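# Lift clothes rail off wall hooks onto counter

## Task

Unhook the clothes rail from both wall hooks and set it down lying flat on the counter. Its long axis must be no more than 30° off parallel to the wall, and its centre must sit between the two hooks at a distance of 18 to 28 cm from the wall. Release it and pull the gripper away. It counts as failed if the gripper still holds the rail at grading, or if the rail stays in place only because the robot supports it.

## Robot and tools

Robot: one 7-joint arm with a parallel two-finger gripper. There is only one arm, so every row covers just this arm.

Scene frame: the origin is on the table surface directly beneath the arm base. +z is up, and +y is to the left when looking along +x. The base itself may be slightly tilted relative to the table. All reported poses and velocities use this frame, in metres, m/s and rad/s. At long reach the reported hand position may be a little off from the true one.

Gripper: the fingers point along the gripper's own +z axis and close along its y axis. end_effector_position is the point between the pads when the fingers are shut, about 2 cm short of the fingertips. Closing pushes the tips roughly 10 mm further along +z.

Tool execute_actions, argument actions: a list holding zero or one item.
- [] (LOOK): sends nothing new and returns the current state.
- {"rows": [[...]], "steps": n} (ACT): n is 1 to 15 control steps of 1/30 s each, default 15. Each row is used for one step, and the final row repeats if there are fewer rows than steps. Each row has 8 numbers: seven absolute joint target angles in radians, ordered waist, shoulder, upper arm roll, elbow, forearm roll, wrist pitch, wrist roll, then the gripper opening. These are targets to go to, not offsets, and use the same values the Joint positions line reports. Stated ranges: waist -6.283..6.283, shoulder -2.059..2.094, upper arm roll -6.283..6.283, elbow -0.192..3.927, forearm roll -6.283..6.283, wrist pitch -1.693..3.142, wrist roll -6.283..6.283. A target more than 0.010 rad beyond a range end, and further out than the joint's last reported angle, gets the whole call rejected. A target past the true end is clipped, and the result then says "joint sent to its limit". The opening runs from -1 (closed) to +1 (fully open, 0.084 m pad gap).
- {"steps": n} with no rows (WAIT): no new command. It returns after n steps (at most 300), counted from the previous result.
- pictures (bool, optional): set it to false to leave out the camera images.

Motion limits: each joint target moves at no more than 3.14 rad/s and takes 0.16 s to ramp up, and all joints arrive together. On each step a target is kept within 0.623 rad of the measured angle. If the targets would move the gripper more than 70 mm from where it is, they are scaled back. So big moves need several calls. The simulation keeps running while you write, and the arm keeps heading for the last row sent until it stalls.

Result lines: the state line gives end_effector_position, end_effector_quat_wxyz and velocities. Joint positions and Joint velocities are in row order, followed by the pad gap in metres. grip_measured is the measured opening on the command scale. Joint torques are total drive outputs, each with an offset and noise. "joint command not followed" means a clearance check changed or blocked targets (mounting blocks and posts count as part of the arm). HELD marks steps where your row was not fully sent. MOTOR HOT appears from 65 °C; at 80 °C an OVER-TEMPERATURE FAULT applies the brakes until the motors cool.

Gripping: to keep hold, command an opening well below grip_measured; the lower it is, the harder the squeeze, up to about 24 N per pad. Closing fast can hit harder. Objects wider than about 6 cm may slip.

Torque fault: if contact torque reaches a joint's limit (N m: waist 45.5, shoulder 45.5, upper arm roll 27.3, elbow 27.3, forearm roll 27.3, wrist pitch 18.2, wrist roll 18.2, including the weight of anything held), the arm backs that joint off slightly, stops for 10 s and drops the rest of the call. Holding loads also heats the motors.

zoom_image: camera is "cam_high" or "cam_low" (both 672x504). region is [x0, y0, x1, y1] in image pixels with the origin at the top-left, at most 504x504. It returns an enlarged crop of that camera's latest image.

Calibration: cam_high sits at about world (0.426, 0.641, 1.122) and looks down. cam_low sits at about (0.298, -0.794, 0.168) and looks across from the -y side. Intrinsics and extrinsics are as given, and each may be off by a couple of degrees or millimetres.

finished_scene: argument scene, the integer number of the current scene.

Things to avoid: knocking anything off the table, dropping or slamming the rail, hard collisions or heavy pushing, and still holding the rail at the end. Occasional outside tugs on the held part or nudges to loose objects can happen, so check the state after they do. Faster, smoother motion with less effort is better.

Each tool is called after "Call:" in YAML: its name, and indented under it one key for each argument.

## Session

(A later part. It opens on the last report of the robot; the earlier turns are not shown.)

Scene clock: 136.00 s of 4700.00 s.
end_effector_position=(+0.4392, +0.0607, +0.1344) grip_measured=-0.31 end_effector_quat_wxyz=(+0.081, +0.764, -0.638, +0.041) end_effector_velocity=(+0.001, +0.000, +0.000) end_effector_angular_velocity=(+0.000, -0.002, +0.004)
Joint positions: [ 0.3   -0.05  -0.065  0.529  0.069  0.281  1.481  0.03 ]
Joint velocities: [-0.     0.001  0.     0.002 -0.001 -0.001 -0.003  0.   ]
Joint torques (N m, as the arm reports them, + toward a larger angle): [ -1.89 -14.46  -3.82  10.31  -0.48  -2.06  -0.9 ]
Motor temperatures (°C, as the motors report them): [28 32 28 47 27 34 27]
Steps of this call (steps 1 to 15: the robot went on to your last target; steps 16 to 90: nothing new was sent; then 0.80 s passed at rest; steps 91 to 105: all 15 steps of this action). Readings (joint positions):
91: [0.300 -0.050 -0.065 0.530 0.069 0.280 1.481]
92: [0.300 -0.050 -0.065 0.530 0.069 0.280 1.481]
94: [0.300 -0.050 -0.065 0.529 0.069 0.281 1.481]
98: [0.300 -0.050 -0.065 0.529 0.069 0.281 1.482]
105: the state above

Call:
execute_actions:
  actions:
    - {"rows":[[0.3,-0.2,-0.065,0.56,0.069,0.46,1.481,-1]],"steps":12}
  pictures: false

Call:
execute_actions:
  actions:
    - {"rows":[[0.3,-0.45,-0.065,0.55,0.069,0.7,1.481,-1]],"steps":15}

Scene clock: 139.87 s of 4700.00 s.
end_effector_position=(+0.4530, +0.0770, +0.1811) grip_measured=-0.67 end_effector_quat_wxyz=(+0.072, +0.766, -0.638, +0.036) end_effector_velocity=(-0.049, -0.009, -0.006) end_effector_angular_velocity=(-0.013, +0.134, -0.011)
Joint positions: [ 0.3   -0.193 -0.065  0.561  0.069  0.448  1.481  0.015]
Joint velocities: [-0.002 -0.042 -0.004 -0.053 -0.004  0.124 -0.013 -0.004]
Joint torques (N m, as the arm reports them, + toward a larger angle): [ -1.63 -14.4   -3.66  11.6   -0.1   -1.23  -0.38]
Motor temperatures (°C, as the motors report them): [28 32 28 45 27 34 27]
Steps of this call (steps 1 to 15: the robot went on to your last target; steps 16 to 90: nothing new was sent; then 0.47 s passed at rest; steps 91 to 102: all 12 steps of this action). Readings (joint positions):
91: [0.300 -0.050 -0.065 0.530 0.069 0.280 1.481]
92: [0.300 -0.051 -0.065 0.530 0.069 0.282 1.481]
94: [0.300 -0.075 -0.064 0.535 0.069 0.316 1.481]
98: [0.300 -0.171 -0.065 0.559 0.069 0.417 1.481]
102: the state above

Scene clock: 140.37 s of 4700.00 s.
end_effector_position=(+0.4379, +0.0944, +0.2502) grip_measured=-0.67 end_effector_quat_wxyz=(+0.065, +0.769, -0.636, +0.021) end_effector_velocity=(-0.009, +0.002, +0.012) end_effector_angular_velocity=(+0.003, +0.019, -0.001)
Joint positions: [ 0.3   -0.443 -0.065  0.548  0.069  0.694  1.481  0.015]
Joint velocities: [ 0.    -0.048 -0.001 -0.004 -0.001  0.062  0.001 -0.   ]
Joint torques (N m, as the arm reports them, + toward a larger angle): [ -1.28 -12.63  -3.53  13.33  -0.14  -1.29  -0.3 ]
Motor temperatures (°C, as the motors report them): [28 32 28 45 27 34 27]
Steps of this call (steps 1 to 15: all 15 steps of this action). Readings (joint positions):
1: [0.300 -0.195 -0.065 0.560 0.068 0.452 1.480]
2: [0.300 -0.197 -0.064 0.559 0.069 0.457 1.480]
4: [0.300 -0.228 -0.064 0.556 0.069 0.492 1.480]
8: [0.300 -0.383 -0.065 0.555 0.069 0.631 1.481]
15: the state above

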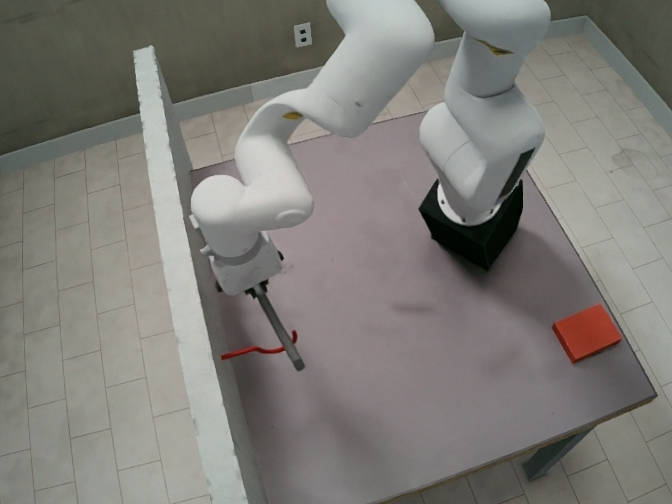

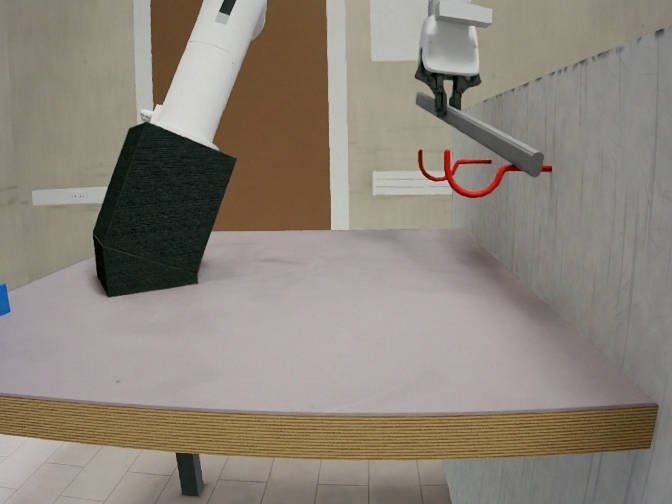

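Call:
execute_actions:
  actions:
    - {"rows":[[0.3,-0.52,-0.065,0.7,0.069,0.92,1.481,-1]],"steps":15}

Scene clock: 144.27 s of 4700.00 s.
end_effector_position=(+0.4576, +0.1125, +0.3135) grip_measured=-0.67 end_effector_quat_wxyz=(+0.061, +0.773, -0.631, +0.015) end_effector_velocity=(+0.001, +0.003, +0.012) end_effector_angular_velocity=(+0.002, +0.012, +0.002)
Joint positions: [ 0.3   -0.518 -0.065  0.695  0.069  0.915  1.481  0.015]
Joint velocities: [ 0.001 -0.009 -0.     0.031 -0.     0.051  0.    -0.   ]
Joint torques (N m, as the arm reports them, + toward a larger angle): [ -1.02 -11.98  -3.69  14.26  -0.42  -1.25  -0.29]
Motor temperatures (°C, as the motors report them): [28 32 28 44 27 34 27]
Steps of this call (steps 1 to 15: the robot went on to your last target; steps 16 to 90: nothing new was sent; then 0.40 s passed at rest; steps 91 to 105: all 15 steps of this action). Readings (joint positions):
91: [0.300 -0.450 -0.065 0.550 0.069 0.700 1.481]
92: [0.300 -0.450 -0.065 0.551 0.069 0.703 1.481]
94: [0.300 -0.459 -0.065 0.569 0.069 0.738 1.481]
98: [0.300 -0.505 -0.065 0.669 0.069 0.863 1.481]
105: the state above

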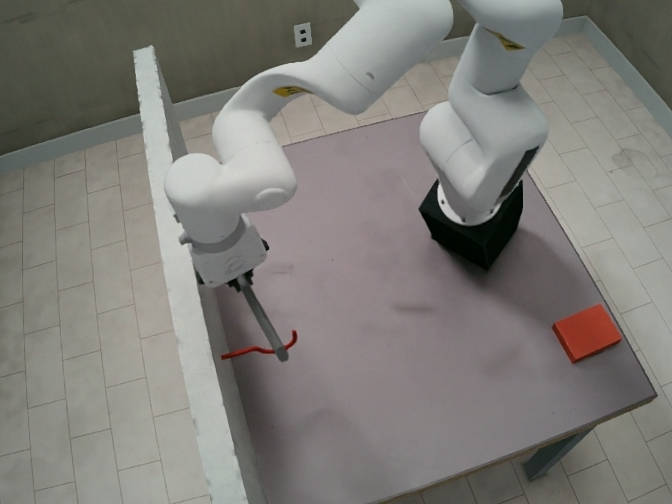

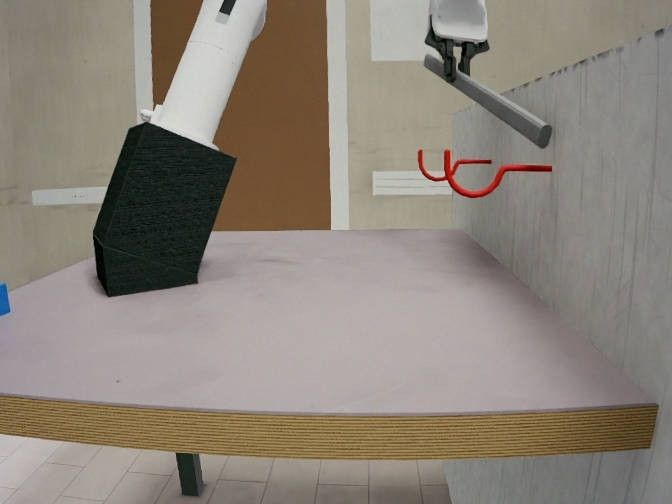

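Call:
execute_actions:
  actions:
    - {"rows":[[0.3,-0.9,-0.065,0.6,0.069,1.2,1.481,-1]],"steps":15}
  pictures: false

Call:
execute_actions:
  actions:
    - {"steps":10}

Scene clock: 148.93 s of 4700.00 s.
end_effector_position=(+0.3840, +0.1194, +0.3855) grip_measured=-0.67 end_effector_quat_wxyz=(+0.049, +0.781, -0.622, +0.004) end_effector_velocity=(-0.049, -0.003, +0.005) end_effector_angular_velocity=(-0.000, +0.069, +0.007)
Joint positions: [ 0.3   -0.884 -0.065  0.604  0.069  1.187  1.481  0.015]
Joint velocities: [ 0.002 -0.131  0.002 -0.067  0.     0.131 -0.    -0.   ]
Joint torques (N m, as the arm reports them, + toward a larger angle): [ 0.37 -6.42 -2.53 15.9  -0.4  -1.46 -0.33]
Motor temperatures (°C, as the motors report them): [28 32 28 44 27 33 27]
Steps of this call (steps 1 to 15: the robot went on to your last target; steps 16 to 125: nothing new was sent; steps 126 to 140: all 15 steps of this action). Readings (joint positions):
126: [0.300 -0.520 -0.065 0.700 0.069 0.920 1.481]
127: [0.300 -0.522 -0.065 0.699 0.069 0.922 1.481]
129: [0.300 -0.551 -0.065 0.689 0.069 0.946 1.481]
133: [0.300 -0.723 -0.065 0.648 0.069 1.069 1.481]
140: the state above

Scene clock: 149.27 s of 4700.00 s.
end_effector_position=(+0.3802, +0.1194, +0.3874) grip_measured=-0.67 end_effector_quat_wxyz=(+0.050, +0.782, -0.622, +0.003) end_effector_velocity=(-0.001, +0.000, +0.002) end_effector_angular_velocity=(+0.001, -0.003, -0.000)
Joint positions: [ 0.3   -0.899 -0.065  0.6    0.069  1.199  1.481  0.015]
Joint velocities: [-0.    -0.01  -0.001 -0.001 -0.     0.006  0.001  0.   ]
Joint torques (N m, as the arm reports them, + toward a larger angle): [ 0.45 -6.63 -2.33 15.65 -0.43 -1.25 -0.12]
Motor temperatures (°C, as the motors report them): [28 32 28 44 27 33 27]
Steps of this call (steps 1 to 10: the robot went on to your last target). Readings (joint positions):
1: [0.300 -0.888 -0.065 0.602 0.069 1.191 1.481]
2: [0.300 -0.891 -0.065 0.601 0.069 1.193 1.481]
4: [0.300 -0.894 -0.065 0.600 0.069 1.197 1.481]
8: [0.300 -0.898 -0.065 0.600 0.069 1.199 1.481]
10: the state above

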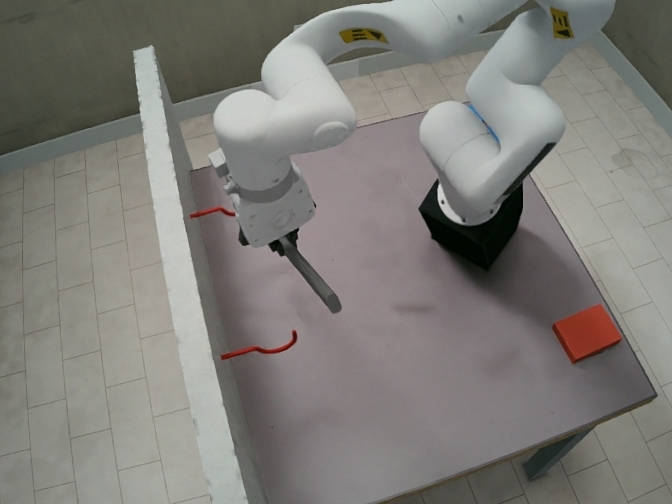

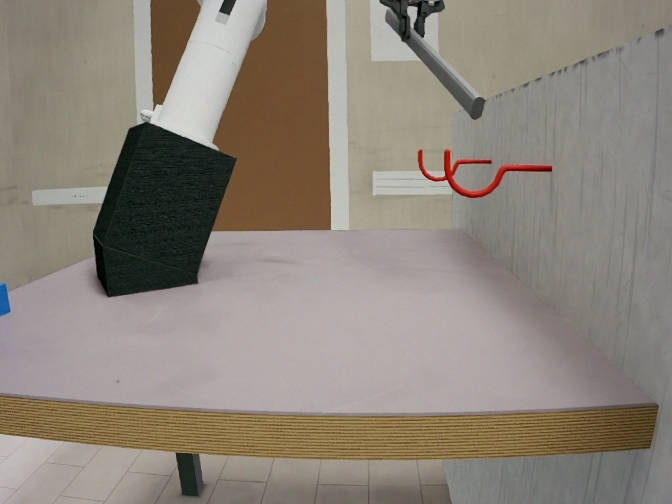

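Call:
execute_actions:
  actions:
    - {"rows":[[0.3,-0.6,-0.065,0.3,0.069,0.6,1.481,-1]],"steps":15}
  pictures: false

Call:
execute_actions:
  actions:
    - {"rows":[[0.3,-0.5,-0.065,0.1,0.069,0.3,1.481,-1]],"steps":15}

Scene clock: 155.10 s of 4700.00 s.
end_effector_position=(+0.3783, +0.0882, +0.2509) grip_measured=-0.67 end_effector_quat_wxyz=(+0.061, +0.770, -0.634, +0.016) end_effector_velocity=(-0.102, -0.085, -0.272) end_effector_angular_velocity=(-0.102, +0.056, -0.055)
Joint positions: [ 0.3   -0.648 -0.065  0.348  0.069  0.698  1.481  0.015]
Joint velocities: [ 0.001  0.543  0.001 -0.557 -0.002 -1.022 -0.003  0.   ]
Joint torques (N m, as the arm reports them, + toward a larger angle): [ -0.28 -12.31  -2.59  15.1    0.28  -0.5   -0.16]
Motor temperatures (°C, as the motors report them): [28 32 28 45 27 33 27]
Steps of this call (steps 1 to 30: the robot went on to your last target; steps 31 to 100: nothing new was sent; then 2.00 s passed at rest; steps 101 to 115: all 15 steps of this action). Readings (joint positions):
101: [0.300 -0.900 -0.065 0.600 0.069 1.200 1.481]
102: [0.300 -0.899 -0.065 0.599 0.069 1.197 1.481]
104: [0.300 -0.886 -0.065 0.586 0.069 1.163 1.481]
108: [0.300 -0.800 -0.065 0.500 0.069 1.000 1.481]
115: the state above

Scene clock: 155.60 s of 4700.00 s.
end_effector_position=(+0.3208, +0.0570, +0.1731) grip_measured=-0.56 end_effector_quat_wxyz=(+0.070, +0.765, -0.639, +0.031) end_effector_velocity=(-0.005, -0.006, -0.010) end_effector_angular_velocity=(-0.004, -0.037, -0.002)
Joint positions: [ 0.3   -0.505 -0.065  0.109  0.069  0.31   1.481  0.02 ]
Joint velocities: [-0.002  0.028 -0.001 -0.048  0.001 -0.112  0.001  0.001]
Joint torques (N m, as the arm reports them, + toward a larger angle): [-1.99 -6.45 -3.85  6.44  1.18 -0.24  0.61]
Motor temperatures (°C, as the motors report them): [28 32 28 45 27 33 27]
Steps of this call (steps 1 to 15: all 15 steps of this action). Readings (joint positions):
1: [0.300 -0.632 -0.065 0.332 0.069 0.670 1.481]
2: [0.300 -0.621 -0.065 0.320 0.069 0.647 1.481]
4: [0.300 -0.602 -0.065 0.291 0.069 0.587 1.481]
8: [0.300 -0.542 -0.064 0.177 0.068 0.416 1.480]
15: the state above

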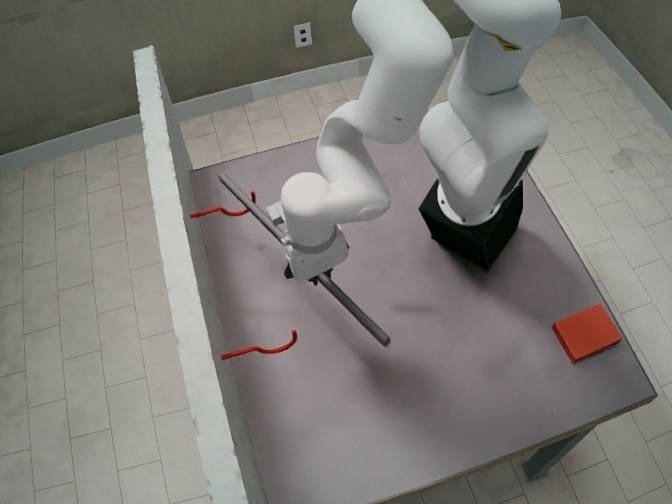

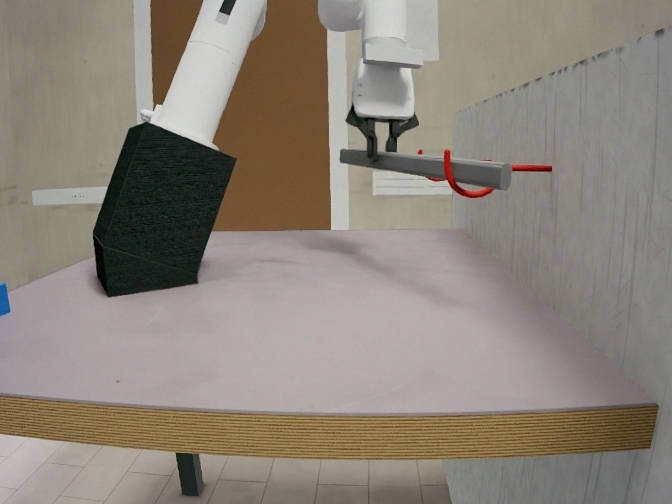

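Call:
execute_actions:
  actions:
    - {"rows":[[0.3,-0.6,-0.065,0.3,0.069,0.6,1.481,-1]],"steps":15}
  pictures: false

Call:
execute_actions:
  actions:
    - {"rows":[[0.3,-0.6,-0.065,0.3,0.069,0.6,2.1,-1]],"steps":15}

Scene clock: 163.20 s of 4700.00 s.
end_effector_position=(+0.3680, +0.0798, +0.2257) grip_measured=-0.67 end_effector_quat_wxyz=(+0.064, +0.768, -0.637, +0.020) end_effector_velocity=(+0.006, +0.005, +0.015) end_effector_angular_velocity=(+0.002, +0.023, +0.005)
Joint positions: [ 0.3   -0.597 -0.065  0.292  0.069  0.592  1.481  0.015]
Joint velocities: [ 0.    -0.021  0.001  0.049 -0.002  0.092 -0.002 -0.   ]
Joint torques (N m, as the arm reports them, + toward a larger angle): [-0.46 -7.91 -2.61 11.83  0.23 -1.07 -0.1 ]
Motor temperatures (°C, as the motors report them): [28 31 28 41 27 32 27]
Steps of this call (steps 1 to 30: the robot went on to your last target; steps 31 to 100: nothing new was sent; then 3.77 s passed at rest; steps 101 to 115: all 15 steps of this action). Readings (joint positions):
101: [0.300 -0.500 -0.065 0.100 0.069 0.300 1.481]
102: [0.300 -0.501 -0.065 0.101 0.069 0.303 1.481]
104: [0.300 -0.510 -0.065 0.119 0.069 0.338 1.481]
108: [0.300 -0.566 -0.066 0.233 0.070 0.498 1.482]
115: the state above

Scene clock: 163.70 s of 4700.00 s.
end_effector_position=(+0.3723, +0.0817, +0.2294) grip_measured=-0.33 end_effector_quat_wxyz=(-0.053, -0.555, +0.829, -0.039) end_effector_velocity=(-0.006, -0.004, -0.003) end_effector_angular_velocity=(-0.018, -0.028, -0.373)
Joint positions: [ 0.301 -0.601 -0.064  0.302  0.069  0.598  2.063  0.03 ]
Joint velocities: [-0.003  0.002 -0.005 -0.009  0.001  0.008  0.365  0.018]
Joint torques (N m, as the arm reports them, + toward a larger angle): [-2.82 -6.34 -5.51  7.36  1.67  1.    1.24]
Motor temperatures (°C, as the motors report them): [28 31 28 41 27 32 27]
Steps of this call (steps 1 to 15: all 15 steps of this action). Readings (joint positions):
1: [0.300 -0.597 -0.065 0.293 0.069 0.594 1.481]
2: [0.300 -0.598 -0.065 0.295 0.069 0.596 1.484]
4: [0.300 -0.599 -0.065 0.297 0.069 0.598 1.517]
8: [0.300 -0.600 -0.064 0.301 0.068 0.598 1.757]
15: the state above

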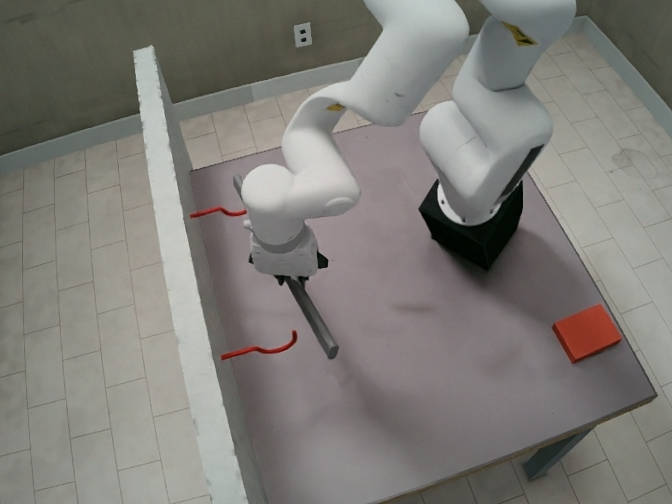

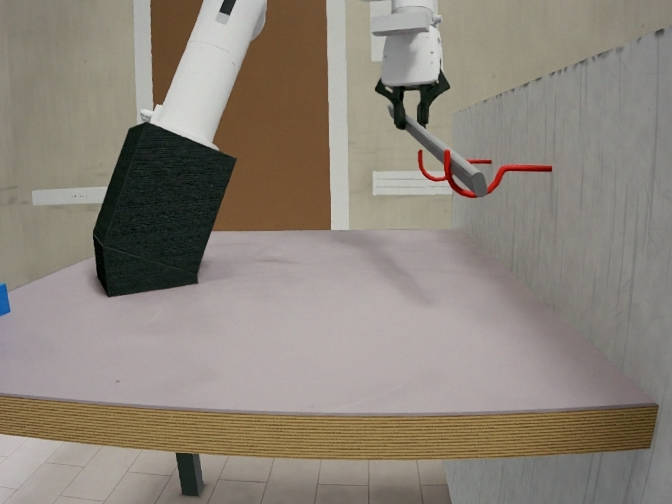

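Call:
execute_actions:
  actions:
    - {"rows":[[0.3,-0.75,-0.065,0.5,0.069,0.95,2.1,-1]],"steps":15}
  pictures: false

Call:
execute_actions:
  actions:
    - {"rows":[[0.2,-0.9,-0.065,0.5,0.069,1.1,2.1,-1]],"steps":15}

Scene clock: 167.13 s of 4700.00 s.
end_effector_position=(+0.3948, +0.1057, +0.3144) grip_measured=-1.00 end_effector_quat_wxyz=(-0.050, -0.546, +0.836, -0.026) end_effector_velocity=(-0.010, +0.006, +0.022) end_effector_angular_velocity=(-0.004, +0.051, +0.012)
Joint positions: [ 0.3   -0.744 -0.066  0.491  0.07   0.937  2.1    0.   ]
Joint velocities: [ 0.002 -0.038  0.005  0.051 -0.004  0.138 -0.002  0.   ]
Joint torques (N m, as the arm reports them, + toward a larger angle): [ 0.08 -7.2  -2.58 13.77 -0.01 -1.26 -0.36]
Motor temperatures (°C, as the motors report them): [28 31 28 40 27 32 27]
Steps of this call (steps 1 to 30: the robot went on to your last target; steps 31 to 88: nothing new was sent; steps 89 to 103: all 15 steps of this action). Readings (joint positions):
89: [0.300 -0.600 -0.065 0.300 0.069 0.600 2.097]
90: [0.300 -0.601 -0.065 0.301 0.069 0.603 2.097]
92: [0.299 -0.613 -0.066 0.316 0.069 0.638 2.097]
96: [0.299 -0.686 -0.067 0.414 0.070 0.803 2.099]
103: the state above

Scene clock: 167.63 s of 4700.00 s.
end_effector_position=(+0.3771, +0.0835, +0.3586) grip_measured=-1.00 end_effector_quat_wxyz=(-0.048, -0.513, +0.856, -0.037) end_effector_velocity=(-0.003, -0.003, +0.008) end_effector_angular_velocity=(-0.004, -0.005, -0.012)
Joint positions: [ 0.202 -0.897 -0.065  0.499  0.069  1.097  2.1    0.   ]
Joint velocities: [-0.017 -0.024  0.001  0.005 -0.     0.028  0.     0.   ]
Joint torques (N m, as the arm reports them, + toward a larger angle): [ 1.21 -5.5  -2.75 14.35 -0.16 -0.91 -0.26]
Motor temperatures (°C, as the motors report them): [28 31 28 40 27 32 27]
Steps of this call (steps 1 to 15: all 15 steps of this action). Readings (joint positions):
1: [0.300 -0.745 -0.065 0.492 0.069 0.941 2.100]
2: [0.299 -0.748 -0.065 0.494 0.069 0.946 2.100]
4: [0.278 -0.778 -0.063 0.494 0.069 0.983 2.100]
8: [0.218 -0.873 -0.067 0.502 0.069 1.068 2.100]
15: the state above

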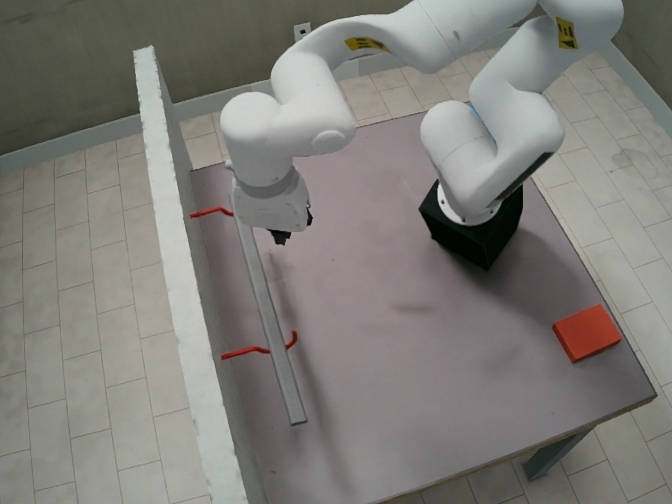

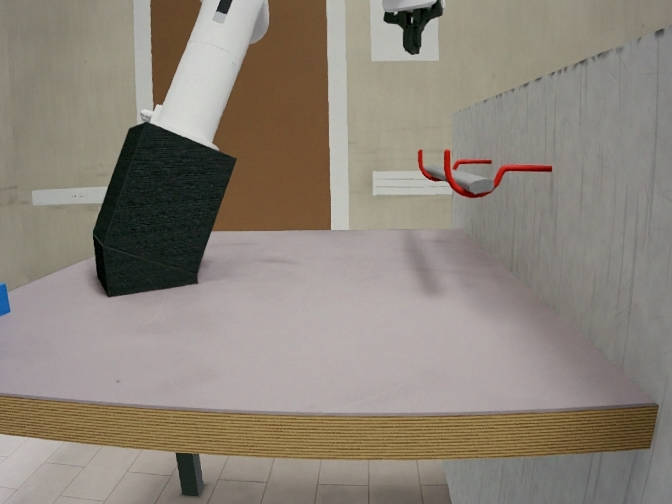

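Call:
execute_actions:
  actions:
    - {"rows":[[0.38,-0.6,-0.065,0.75,0.069,1.05,1.73,0.4]],"steps":15}
  pictures: false

Call:
execute_actions:
  actions:
    - {"rows":[[0.38,-0.45,-0.065,0.58,0.069,0.73,1.73,0.4]],"steps":15}
  pictures: false

Call:
execute_actions:
  actions:
    - {"rows":[[0.38,-0.2,-0.065,0.57,0.069,0.47,1.73,0.4]],"steps":15}

Scene clock: 177.37 s of 4700.00 s.
end_effector_position=(+0.4430, +0.1473, +0.3517) grip_measured=+0.39 end_effector_quat_wxyz=(+0.052, +0.711, -0.701, +0.006) end_effector_velocity=(+0.028, +0.022, +0.001) end_effector_angular_velocity=(+0.030, +0.003, +0.185)
Joint positions: [ 0.373 -0.611 -0.065  0.74   0.069  1.052  1.745  0.061]
Joint velocities: [ 0.058  0.093 -0.018  0.095 -0.001 -0.018 -0.149  0.   ]
Joint torques (N m, as the arm reports them, + toward a larger angle): [ -1.06 -11.42  -2.57  13.88   0.01  -0.85  -0.03]
Motor temperatures (°C, as the motors report them): [28 31 28 41 27 31 27]
Steps of this call (steps 1 to 15: the robot went on to your last target; steps 16 to 90: nothing new was sent; then 6.23 s passed at rest; steps 91 to 105: all 15 steps of this action). Readings (joint positions):
91: [0.200 -0.900 -0.065 0.500 0.069 1.100 2.100]
92: [0.201 -0.899 -0.065 0.501 0.069 1.100 2.097]
94: [0.216 -0.874 -0.066 0.522 0.069 1.096 2.064]
98: [0.303 -0.728 -0.065 0.644 0.069 1.071 1.889]
105: the state above

Scene clock: 177.87 s of 4700.00 s.
end_effector_position=(+0.4384, +0.1295, +0.2588) grip_measured=+0.39 end_effector_quat_wxyz=(+0.057, +0.712, -0.700, +0.015) end_effector_velocity=(+0.016, -0.001, -0.012) end_effector_angular_velocity=(+0.008, -0.073, +0.007)
Joint positions: [ 0.38  -0.456 -0.065  0.586  0.069  0.742  1.73   0.061]
Joint velocities: [-0.     0.033 -0.    -0.025  0.    -0.131 -0.003  0.   ]
Joint torques (N m, as the arm reports them, + toward a larger angle): [ -0.29 -12.58  -2.89  12.61   0.11  -0.74  -0.27]
Motor temperatures (°C, as the motors report them): [28 31 28 41 27 31 27]
Steps of this call (steps 1 to 15: all 15 steps of this action). Readings (joint positions):
1: [0.375 -0.608 -0.065 0.742 0.069 1.052 1.741]
2: [0.376 -0.606 -0.065 0.744 0.069 1.049 1.738]
4: [0.377 -0.591 -0.065 0.732 0.069 1.014 1.735]
8: [0.379 -0.513 -0.065 0.646 0.069 0.862 1.732]
15: the state above

Scene clock: 178.37 s of 4700.00 s.
end_effector_position=(+0.4476, +0.1123, +0.1812) grip_measured=+0.39 end_effector_quat_wxyz=(+0.064, +0.708, -0.702, +0.029) end_effector_velocity=(+0.011, -0.001, -0.011) end_effector_angular_velocity=(-0.000, -0.034, +0.004)
Joint positions: [ 0.38  -0.207 -0.065  0.571  0.069  0.477  1.73   0.061]
Joint velocities: [ 0.     0.049 -0.     0.007  0.    -0.075 -0.001 -0.   ]
Joint torques (N m, as the arm reports them, + toward a larger angle): [ -1.27 -14.78  -3.27   9.71   0.12  -0.95  -0.34]
Motor temperatures (°C, as the motors report them): [28 31 28 41 27 31 27]
Steps of this call (steps 1 to 15: all 15 steps of this action). Readings (joint positions):
1: [0.380 -0.455 -0.065 0.585 0.069 0.739 1.730]
2: [0.380 -0.452 -0.065 0.585 0.069 0.733 1.730]
4: [0.380 -0.423 -0.065 0.584 0.069 0.696 1.730]
8: [0.380 -0.273 -0.065 0.573 0.069 0.550 1.730]
15: the state above

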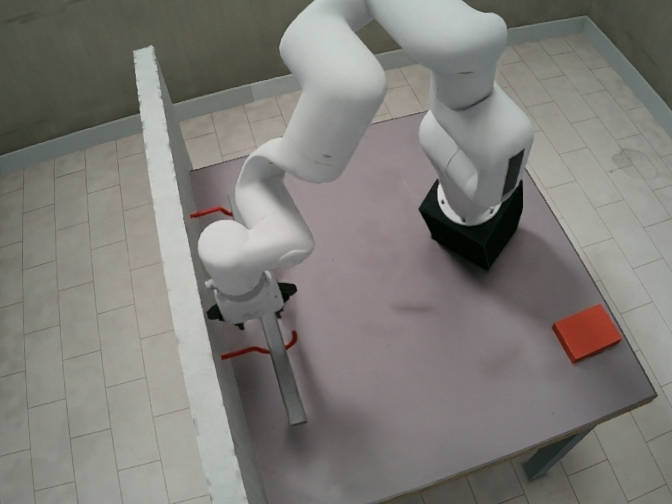

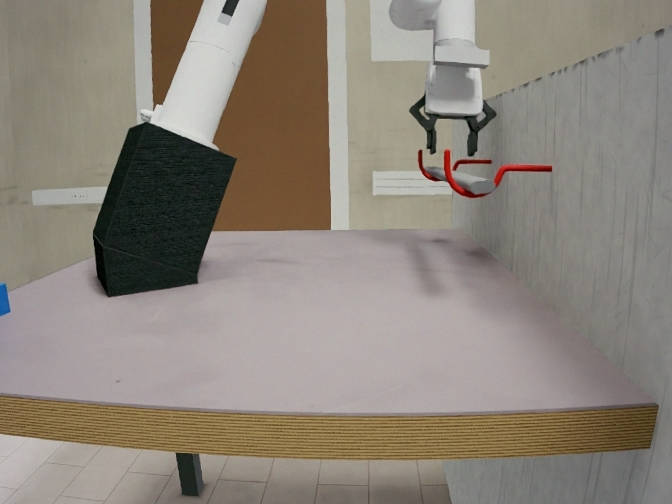

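Aligned now (quat ≈ square). Descend, keeping x ≈0.448.

Call:
execute_actions:
  actions:
    - {"rows":[[0.38,-0.02,-0.065,0.55,0.069,0.27,1.73,0.4]],"steps":15}
  pictures: false

Scene clock: 181.83 s of 4700.00 s.
end_effector_position=(+0.4389, +0.0949, +0.1244) grip_measured=+0.39 end_effector_quat_wxyz=(+0.071, +0.707, -0.703, +0.039) end_effector_velocity=(-0.000, -0.003, -0.008) end_effector_angular_velocity=(-0.003, -0.010, +0.001)
Joint positions: [ 0.38  -0.025 -0.065  0.551  0.069  0.274  1.73   0.061]
Joint velocities: [-0.001  0.03  -0.    -0.004 -0.    -0.044 -0.    -0.   ]
Joint torques (N m, as the arm reports them, + toward a larger angle): [ -1.59 -14.59  -3.69   7.84   0.32  -0.71  -0.36]
Motor temperatures (°C, as the motors report them): [28 31 28 41 27 31 27]
Steps of this call (steps 1 to 15: the robot went on to your last target; steps 16 to 89: nothing new was sent; steps 90 to 104: all 15 steps of this action). Readings (joint positions):
90: [0.380 -0.200 -0.065 0.570 0.069 0.470 1.730]
91: [0.380 -0.199 -0.065 0.570 0.069 0.467 1.730]
93: [0.380 -0.173 -0.065 0.570 0.069 0.433 1.730]
97: [0.380 -0.058 -0.065 0.551 0.069 0.319 1.730]
104: the state above

Call:
execute_actions:
  actions:
    - {"rows":[[0.38,-0.02,-0.065,0.55,0.069,0.27,1.73,-1]],"steps":12}
  pictures: false

Call:
execute_actions:
  actions:
    - {"rows":[[0.38,-0.1,-0.065,0.56,0.069,0.36,1.73,-1],[0.38,-0.12,-0.065,0.56,0.069,0.38,1.73,-1],[0.38,-0.14,-0.065,0.56,0.069,0.40,1.73,-1],[0.38,-0.17,-0.065,0.56,0.069,0.43,1.73,-1],[0.38,-0.2,-0.065,0.56,0.069,0.46,1.73,-1]],"steps":15}
  pictures: false

Scene clock: 186.33 s of 4700.00 s.
end_effector_position=(+0.4369, +0.0942, +0.1224) grip_measured=-0.37 end_effector_quat_wxyz=(+0.072, +0.707, -0.702, +0.039) end_effector_velocity=(+0.001, +0.000, +0.000) end_effector_angular_velocity=(+0.000, -0.002, +0.002)
Joint positions: [ 0.38  -0.02  -0.065  0.549  0.069  0.271  1.73   0.028]
Joint velocities: [-0.001  0.     0.     0.002 -0.    -0.001 -0.001  0.   ]
Joint torques (N m, as the arm reports them, + toward a larger angle): [ -2.28 -15.52  -4.39   9.62   0.15  -1.82  -0.46]
Motor temperatures (°C, as the motors report them): [28 31 28 39 27 31 27]
Steps of this call (steps 1 to 15: the robot went on to your last target; steps 16 to 90: nothing new was sent; then 1.10 s passed at rest; steps 91 to 102: all 12 steps of this action). Readings (joint positions):
91: [0.380 -0.020 -0.065 0.550 0.069 0.270 1.730]
92: [0.380 -0.020 -0.065 0.550 0.069 0.270 1.730]
94: [0.380 -0.020 -0.065 0.550 0.069 0.270 1.730]
98: [0.380 -0.020 -0.065 0.549 0.069 0.271 1.730]
102: the state above

Scene clock: 186.83 s of 4700.00 s.
end_effector_position=(+0.4434, +0.1098, +0.1748) grip_measured=-0.37 end_effector_quat_wxyz=(+0.066, +0.708, -0.703, +0.029) end_effector_velocity=(-0.006, +0.002, +0.008) end_effector_angular_velocity=(+0.001, +0.020, +0.001)
Joint positions: [ 0.38  -0.195 -0.065  0.559  0.069  0.455  1.73   0.028]
Joint velocities: [ 0.001 -0.033  0.001 -0.003  0.     0.049 -0.001  0.   ]
Joint torques (N m, as the arm reports them, + toward a larger angle): [ -1.51 -14.75  -3.57  10.81  -0.15  -1.13  -0.38]
Motor temperatures (°C, as the motors report them): [28 31 28 39 27 31 27]
Steps of this call (steps 1 to 15: all 15 steps of this action). Readings (joint positions):
1: [0.380 -0.020 -0.065 0.549 0.069 0.271 1.730]
2: [0.380 -0.021 -0.065 0.549 0.069 0.273 1.730]
4: [0.380 -0.046 -0.065 0.551 0.069 0.304 1.730]
8: [0.380 -0.152 -0.065 0.562 0.069 0.406 1.730]
15: the state above

Grip stayed at 0.028. Continue up and back.

Call:
execute_actions:
  actions:
    - {"rows":[[0.38,-0.45,-0.065,0.58,0.069,0.73,1.73,-1]],"steps":15}
  pictures: false

Call:
execute_actions:
  actions:
    - {"rows":[[0.38,-0.7,-0.065,0.5,0.069,0.9,1.73,-1]],"steps":15}

Scene clock: 190.30 s of 4700.00 s.
end_effector_position=(+0.4371, +0.1279, +0.2525) grip_measured=-0.37 end_effector_quat_wxyz=(+0.058, +0.712, -0.700, +0.015) end_effector_velocity=(-0.014, +0.001, +0.011) end_effector_angular_velocity=(-0.001, +0.037, +0.000)
Joint positions: [ 0.38  -0.443 -0.065  0.578  0.069  0.723  1.73   0.028]
Joint velocities: [-0.    -0.047  0.001 -0.004 -0.     0.079 -0.    -0.   ]
Joint torques (N m, as the arm reports them, + toward a larger angle): [ -1.04 -12.5   -2.93  13.52  -0.11  -1.34  -0.33]
Motor temperatures (°C, as the motors report them): [28 31 28 39 27 31 27]
Steps of this call (steps 1 to 15: the robot went on to your last target; steps 16 to 89: nothing new was sent; steps 90 to 104: all 15 steps of this action). Readings (joint positions):
90: [0.380 -0.200 -0.065 0.560 0.069 0.460 1.730]
91: [0.380 -0.202 -0.065 0.560 0.069 0.463 1.730]
93: [0.380 -0.228 -0.065 0.560 0.069 0.497 1.730]
97: [0.380 -0.376 -0.065 0.577 0.069 0.645 1.730]
104: the state above

Scene clock: 190.80 s of 4700.00 s.
end_effector_position=(+0.3967, +0.1310, +0.3003) grip_measured=-0.37 end_effector_quat_wxyz=(+0.052, +0.716, -0.696, +0.005) end_effector_velocity=(-0.012, -0.000, +0.007) end_effector_angular_velocity=(+0.003, +0.011, +0.002)
Joint positions: [ 0.38  -0.693 -0.065  0.501  0.069  0.896  1.73   0.028]
Joint velocities: [ 0.    -0.05  -0.    -0.017  0.     0.042 -0.    -0.   ]
Joint torques (N m, as the arm reports them, + toward a larger angle): [-0.25 -8.93 -2.33 14.46 -0.08 -1.04 -0.39]
Motor temperatures (°C, as the motors report them): [28 31 28 39 27 31 27]
Steps of this call (steps 1 to 15: all 15 steps of this action). Readings (joint positions):
1: [0.380 -0.444 -0.065 0.578 0.069 0.725 1.730]
2: [0.380 -0.447 -0.065 0.577 0.069 0.728 1.730]
4: [0.380 -0.478 -0.065 0.567 0.069 0.753 1.730]
8: [0.380 -0.635 -0.065 0.523 0.069 0.853 1.730]
15: the state above

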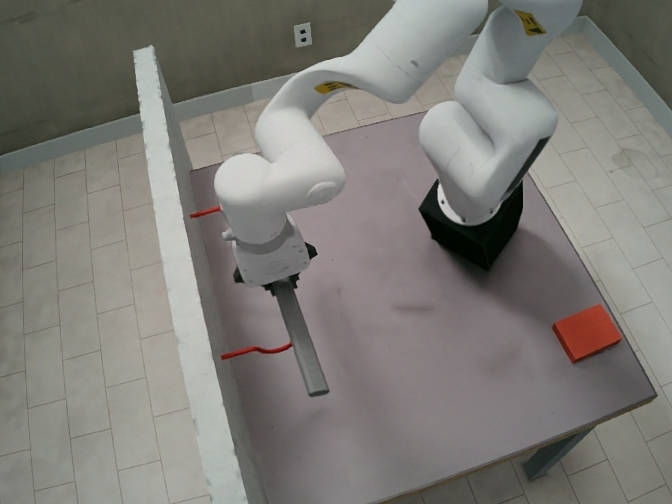

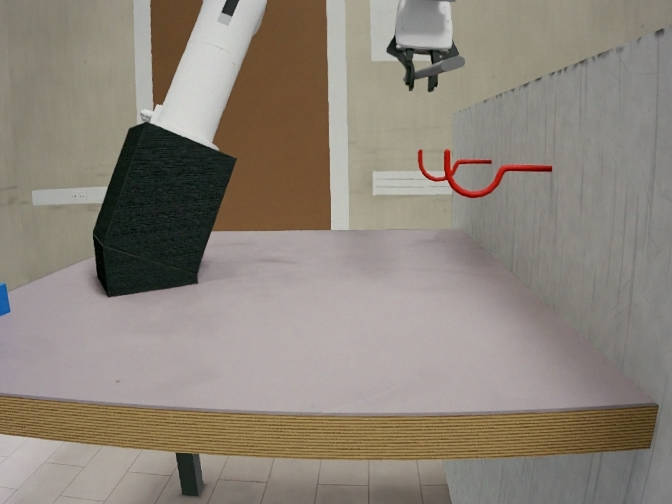

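Call:
execute_actions:
  actions:
    - {"rows":[[0.38,-0.6,-0.065,0.3,0.069,0.6,1.73,-1]],"steps":15}
  pictures: false

Call:
execute_actions:
  actions:
    - {"rows":[[0.38,-0.45,-0.065,0.0,0.069,0.15,1.73,-1]],"steps":15}
  pictures: false

Call:
execute_actions:
  actions:
    - {"steps":8}

Scene clock: 196.17 s of 4700.00 s.
end_effector_position=(+0.3665, +0.1082, +0.2268) grip_measured=-0.67 end_effector_quat_wxyz=(+0.056, +0.711, -0.701, +0.014) end_effector_velocity=(+0.006, -0.002, -0.008) end_effector_angular_velocity=(+0.006, -0.054, +0.002)
Joint positions: [ 0.38  -0.603 -0.065  0.308  0.069  0.609  1.73   0.015]
Joint velocities: [-0.     0.016 -0.001 -0.034 -0.    -0.103  0.     0.   ]
Joint torques (N m, as the arm reports them, + toward a larger angle): [ 0.01 -8.9  -1.94 11.57  0.03 -1.01 -0.31]
Motor temperatures (°C, as the motors report them): [28 31 28 40 27 31 27]
Steps of this call (steps 1 to 15: the robot went on to your last target; steps 16 to 110: nothing new was sent; then 1.20 s passed at rest; steps 111 to 125: all 15 steps of this action). Readings (joint positions):
111: [0.380 -0.700 -0.065 0.500 0.069 0.900 1.730]
112: [0.380 -0.700 -0.065 0.499 0.069 0.897 1.730]
114: [0.380 -0.691 -0.065 0.481 0.069 0.863 1.730]
118: [0.380 -0.634 -0.065 0.368 0.069 0.707 1.730]
125: the state above

Scene clock: 196.67 s of 4700.00 s.
end_effector_position=(+0.2836, +0.0674, +0.1498) grip_measured=-0.67 end_effector_quat_wxyz=(+0.069, +0.706, -0.705, +0.028) end_effector_velocity=(-0.031, -0.018, -0.024) end_effector_angular_velocity=(-0.007, -0.090, +0.010)
Joint positions: [ 0.38  -0.459 -0.065  0.017  0.069  0.182  1.73   0.015]
Joint velocities: [ 0.001  0.088 -0.    -0.16  -0.    -0.334  0.    -0.   ]
Joint torques (N m, as the arm reports them, + toward a larger angle): [ 0.04 -8.38 -1.36  9.36  0.33 -1.19 -0.29]
Motor temperatures (°C, as the motors report them): [28 31 28 40 27 31 27]
Steps of this call (steps 1 to 15: all 15 steps of this action). Readings (joint positions):
1: [0.380 -0.603 -0.065 0.307 0.069 0.607 1.730]
2: [0.380 -0.602 -0.065 0.304 0.069 0.602 1.730]
4: [0.380 -0.592 -0.065 0.285 0.069 0.565 1.730]
8: [0.380 -0.534 -0.065 0.167 0.069 0.401 1.730]
15: the state above

Scene clock: 196.93 s of 4700.00 s.
end_effector_position=(+0.2815, +0.0659, +0.1480) grip_measured=-0.67 end_effector_quat_wxyz=(+0.066, +0.706, -0.704, +0.031) end_effector_velocity=(-0.009, -0.003, -0.003) end_effector_angular_velocity=(-0.004, +0.007, -0.004)
Joint positions: [ 0.38  -0.451 -0.065  0.003  0.069  0.152  1.73   0.015]
Joint velocities: [-0.001  0.009 -0.001 -0.02  -0.    -0.02   0.002 -0.   ]
Joint torques (N m, as the arm reports them, + toward a larger angle): [ 0.25 -6.24 -1.69  6.55  0.39 -0.95 -0.28]
Motor temperatures (°C, as the motors report them): [28 31 28 40 27 31 27]
Steps of this call (steps 1 to 8: the robot went on to your last target). Readings (joint positions):
1: [0.380 -0.456 -0.065 0.013 0.069 0.173 1.730]
2: [0.380 -0.455 -0.065 0.010 0.069 0.166 1.730]
4: [0.380 -0.453 -0.065 0.007 0.069 0.158 1.730]
8: the state above

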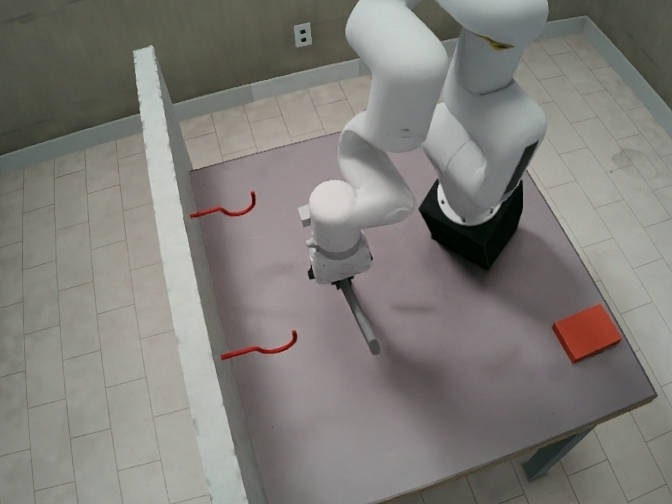

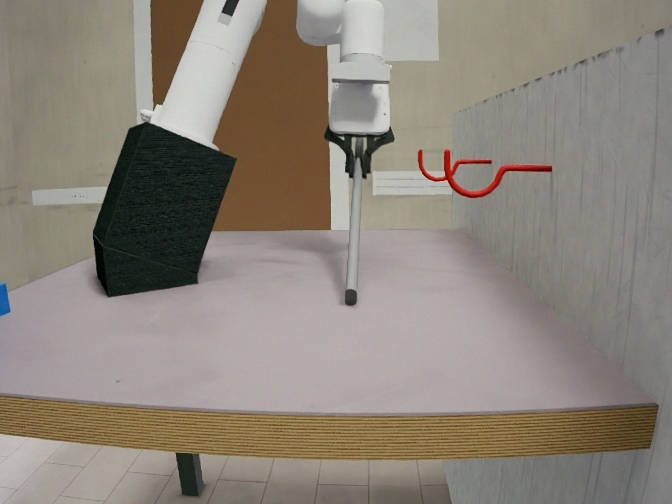

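Call:
execute_actions:
  actions:
    - {"rows":[[0.38,-0.25,-0.065,0.0,0.069,-0.05,1.73,-1]],"steps":15}

Scene clock: 201.00 s of 4700.00 s.
end_effector_position=(+0.2724, +0.0525, +0.1238) grip_measured=-0.67 end_effector_quat_wxyz=(+0.074, +0.705, -0.704, +0.042) end_effector_velocity=(+0.002, -0.001, -0.003) end_effector_angular_velocity=(-0.002, -0.011, +0.006)
Joint positions: [ 0.38  -0.255 -0.065  0.     0.069 -0.046  1.73   0.015]
Joint velocities: [ 0.     0.035  0.001  0.002 -0.    -0.045 -0.002  0.   ]
Joint torques (N m, as the arm reports them, + toward a larger angle): [-0.27 -7.93 -1.94  4.31  0.27 -1.3  -0.41]
Motor temperatures (°C, as the motors report them): [28 31 28 39 27 31 27]
Steps of this call (steps 1 to 30: the robot went on to your last target; steps 31 to 100: nothing new was sent; then 0.23 s passed at rest; steps 101 to 115: all 15 steps of this action). Readings (joint positions):
101: [0.380 -0.450 -0.065 -0.000 0.069 0.150 1.730]
102: [0.380 -0.448 -0.065 -0.000 0.069 0.147 1.730]
104: [0.380 -0.418 -0.065 0.001 0.069 0.113 1.730]
108: [0.380 -0.294 -0.065 -0.001 0.069 -0.002 1.730]
115: the state above

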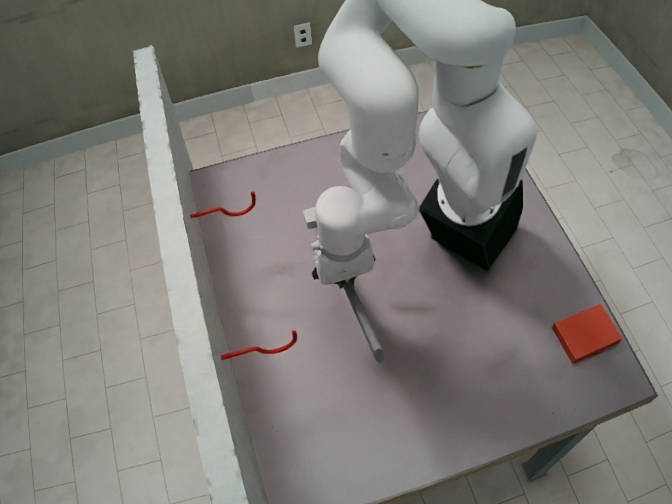

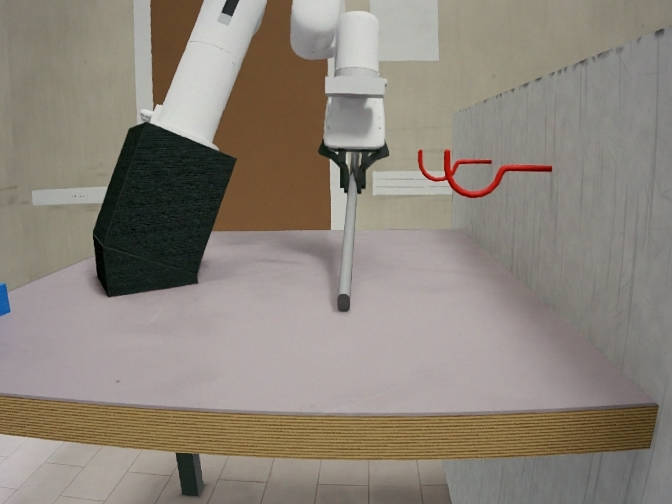

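Call:
execute_actions:
  actions:
    - {"rows":[[0.38,0.0,-0.065,0.1,0.069,-0.2,1.73,-1]],"steps":15}
  pictures: false

Scene clock: 209.50 s of 4700.00 s.
end_effector_position=(+0.2887, +0.0444, +0.0938) grip_measured=-0.67 end_effector_quat_wxyz=(+0.081, +0.706, -0.702, +0.053) end_effector_velocity=(+0.007, -0.001, -0.006) end_effector_angular_velocity=(-0.003, -0.013, +0.001)
Joint positions: [ 0.38  -0.006 -0.065  0.097  0.069 -0.196  1.73   0.015]
Joint velocities: [-0.     0.051 -0.002  0.024 -0.    -0.039  0.002  0.   ]
Joint torques (N m, as the arm reports them, + toward a larger angle): [ -0.51 -10.95  -2.53   2.1    0.28  -1.47  -0.34]
Motor temperatures (°C, as the motors report them): [28 31 28 36 27 31 27]
Steps of this call (steps 1 to 15: the robot went on to your last target; steps 16 to 90: nothing new was sent; then 5.00 s passed at rest; steps 91 to 105: all 15 steps of this action). Readings (joint positions):
91: [0.380 -0.250 -0.065 0.000 0.069 -0.050 1.730]
92: [0.380 -0.248 -0.065 0.001 0.069 -0.052 1.730]
94: [0.380 -0.217 -0.065 0.013 0.069 -0.072 1.730]
98: [0.380 -0.066 -0.065 0.075 0.069 -0.159 1.730]
105: the state above

Call:
execute_actions:
  actions:
    - {"rows":[[0.38,0.3,-0.065,0.2,0.069,-0.4,1.73,-1]],"steps":15}
  pictures: false

Scene clock: 214.70 s of 4700.00 s.
end_effector_position=(+0.2915, +0.0295, +0.0498) grip_measured=-0.67 end_effector_quat_wxyz=(+0.089, +0.710, -0.696, +0.065) end_effector_velocity=(+0.007, -0.002, -0.010) end_effector_angular_velocity=(-0.002, -0.023, +0.009)
Joint positions: [ 0.38   0.292 -0.065  0.197  0.069 -0.394  1.73   0.015]
Joint velocities: [-0.001  0.067  0.     0.031 -0.    -0.06  -0.001 -0.   ]
Joint torques (N m, as the arm reports them, + toward a larger angle): [ -1.65 -12.61  -3.6   -0.75   0.3   -0.95  -0.45]
Motor temperatures (°C, as the motors report them): [28 31 28 35 27 31 27]
Steps of this call (steps 1 to 15: the robot went on to your last target; steps 16 to 90: nothing new was sent; then 1.70 s passed at rest; steps 91 to 105: all 15 steps of this action). Readings (joint positions):
91: [0.380 0.000 -0.065 0.100 0.069 -0.200 1.730]
92: [0.380 0.002 -0.065 0.101 0.069 -0.202 1.730]
94: [0.380 0.032 -0.065 0.111 0.069 -0.224 1.730]
98: [0.380 0.208 -0.065 0.170 0.069 -0.337 1.730]
105: the state above

Call:
execute_actions:
  actions:
    - {"rows":[[0.38,0.3,-0.065,0.2,0.069,-0.4,1.73,1]],"steps":12}
  pictures: false

Call:
execute_actions:
  actions:
    - {"rows":[[0.38,-0.2,-0.065,0.05,0.069,-0.05,1.73,1]],"steps":15}
  pictures: false

Call:
execute_actions:
  actions:
    - {"rows":[[0.38,-0.6,-0.065,0.3,0.069,0.6,1.73,1]],"steps":15}

Scene clock: 219.47 s of 4700.00 s.
end_effector_position=(+0.2916, +0.0292, +0.0484) grip_measured=+1.00 end_effector_quat_wxyz=(+0.089, +0.710, -0.695, +0.066) end_effector_velocity=(-0.000, -0.000, -0.000) end_effector_angular_velocity=(-0.000, +0.000, -0.001)
Joint positions: [ 0.38   0.3   -0.065  0.2    0.069 -0.4    1.73   0.084]
Joint velocities: [-0.     0.     0.     0.     0.     0.001  0.001  0.002]
Joint torques (N m, as the arm reports them, + toward a larger angle): [ -1.49 -11.84  -3.56  -0.37   0.57  -0.85  -0.27]
Motor temperatures (°C, as the motors report them): [28 31 28 34 27 31 27]
Steps of this call (steps 1 to 15: the robot went on to your last target; steps 16 to 90: nothing new was sent; then 1.37 s passed at rest; steps 91 to 102: all 12 steps of this action). Readings (joint positions):
91: [0.380 0.300 -0.065 0.200 0.069 -0.400 1.730]
92: [0.380 0.300 -0.065 0.200 0.069 -0.400 1.730]
94: [0.380 0.300 -0.065 0.200 0.069 -0.400 1.730]
98: [0.380 0.300 -0.065 0.200 0.069 -0.400 1.730]
102: the state above

Scene clock: 219.97 s of 4700.00 s.
end_effector_position=(+0.2871, +0.0531, +0.1161) grip_measured=+1.00 end_effector_quat_wxyz=(+0.075, +0.705, -0.704, +0.045) end_effector_velocity=(-0.022, +0.005, +0.020) end_effector_angular_velocity=(+0.013, +0.046, -0.010)
Joint positions: [ 0.38  -0.179 -0.065  0.056  0.069 -0.066  1.73   0.084]
Joint velocities: [ 0.001 -0.184  0.    -0.065  0.     0.161  0.001 -0.   ]
Joint torques (N m, as the arm reports them, + toward a larger angle): [-0.5  -7.49 -2.35  4.39  0.47 -1.05 -0.39]
Motor temperatures (°C, as the motors report them): [28 31 28 34 27 31 27]
Steps of this call (steps 1 to 15: all 15 steps of this action). Readings (joint positions):
1: [0.380 0.300 -0.065 0.200 0.069 -0.400 1.730]
2: [0.380 0.298 -0.065 0.199 0.069 -0.398 1.730]
4: [0.380 0.268 -0.065 0.189 0.069 -0.374 1.730]
8: [0.380 0.037 -0.065 0.122 0.069 -0.216 1.730]
15: the state above

Scene clock: 220.47 s of 4700.00 s.
end_effector_position=(+0.3618, +0.1021, +0.2085) grip_measured=+1.00 end_effector_quat_wxyz=(+0.055, +0.710, -0.702, +0.020) end_effector_velocity=(+0.090, +0.073, +0.199) end_effector_angular_velocity=(+0.102, -0.047, +0.038)
Joint positions: [ 0.38  -0.553 -0.065  0.273  0.069  0.518  1.73   0.084]
Joint velocities: [-0.001 -0.557 -0.001  0.355  0.     0.84   0.001  0.   ]
Joint torques (N m, as the arm reports them, + toward a larger angle): [ 0.17 -1.59 -1.91  6.7   0.05 -1.18 -0.13]
Motor temperatures (°C, as the motors report them): [28 31 28 34 27 31 27]
Steps of this call (steps 1 to 15: all 15 steps of this action). Readings (joint positions):
1: [0.380 -0.185 -0.065 0.054 0.069 -0.061 1.730]
2: [0.380 -0.189 -0.065 0.054 0.069 -0.055 1.730]
4: [0.380 -0.213 -0.065 0.064 0.069 -0.017 1.730]
8: [0.380 -0.339 -0.065 0.144 0.069 0.177 1.730]
15: the state above

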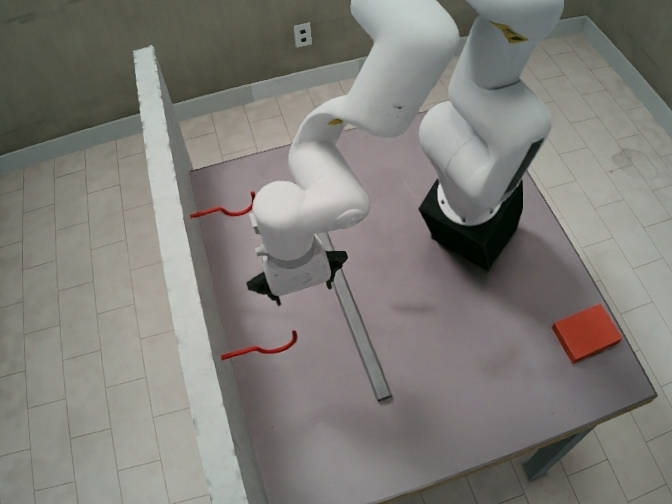

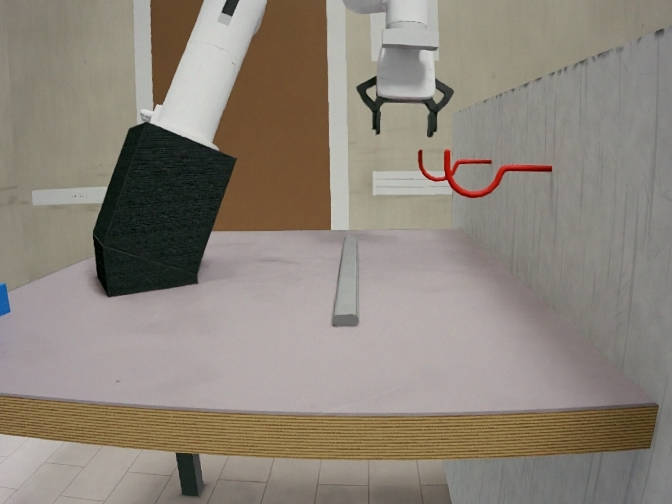

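Flat, parallel. Done.

Call:
finished_scene:
  scene: 1

The scene is finished: the task was done.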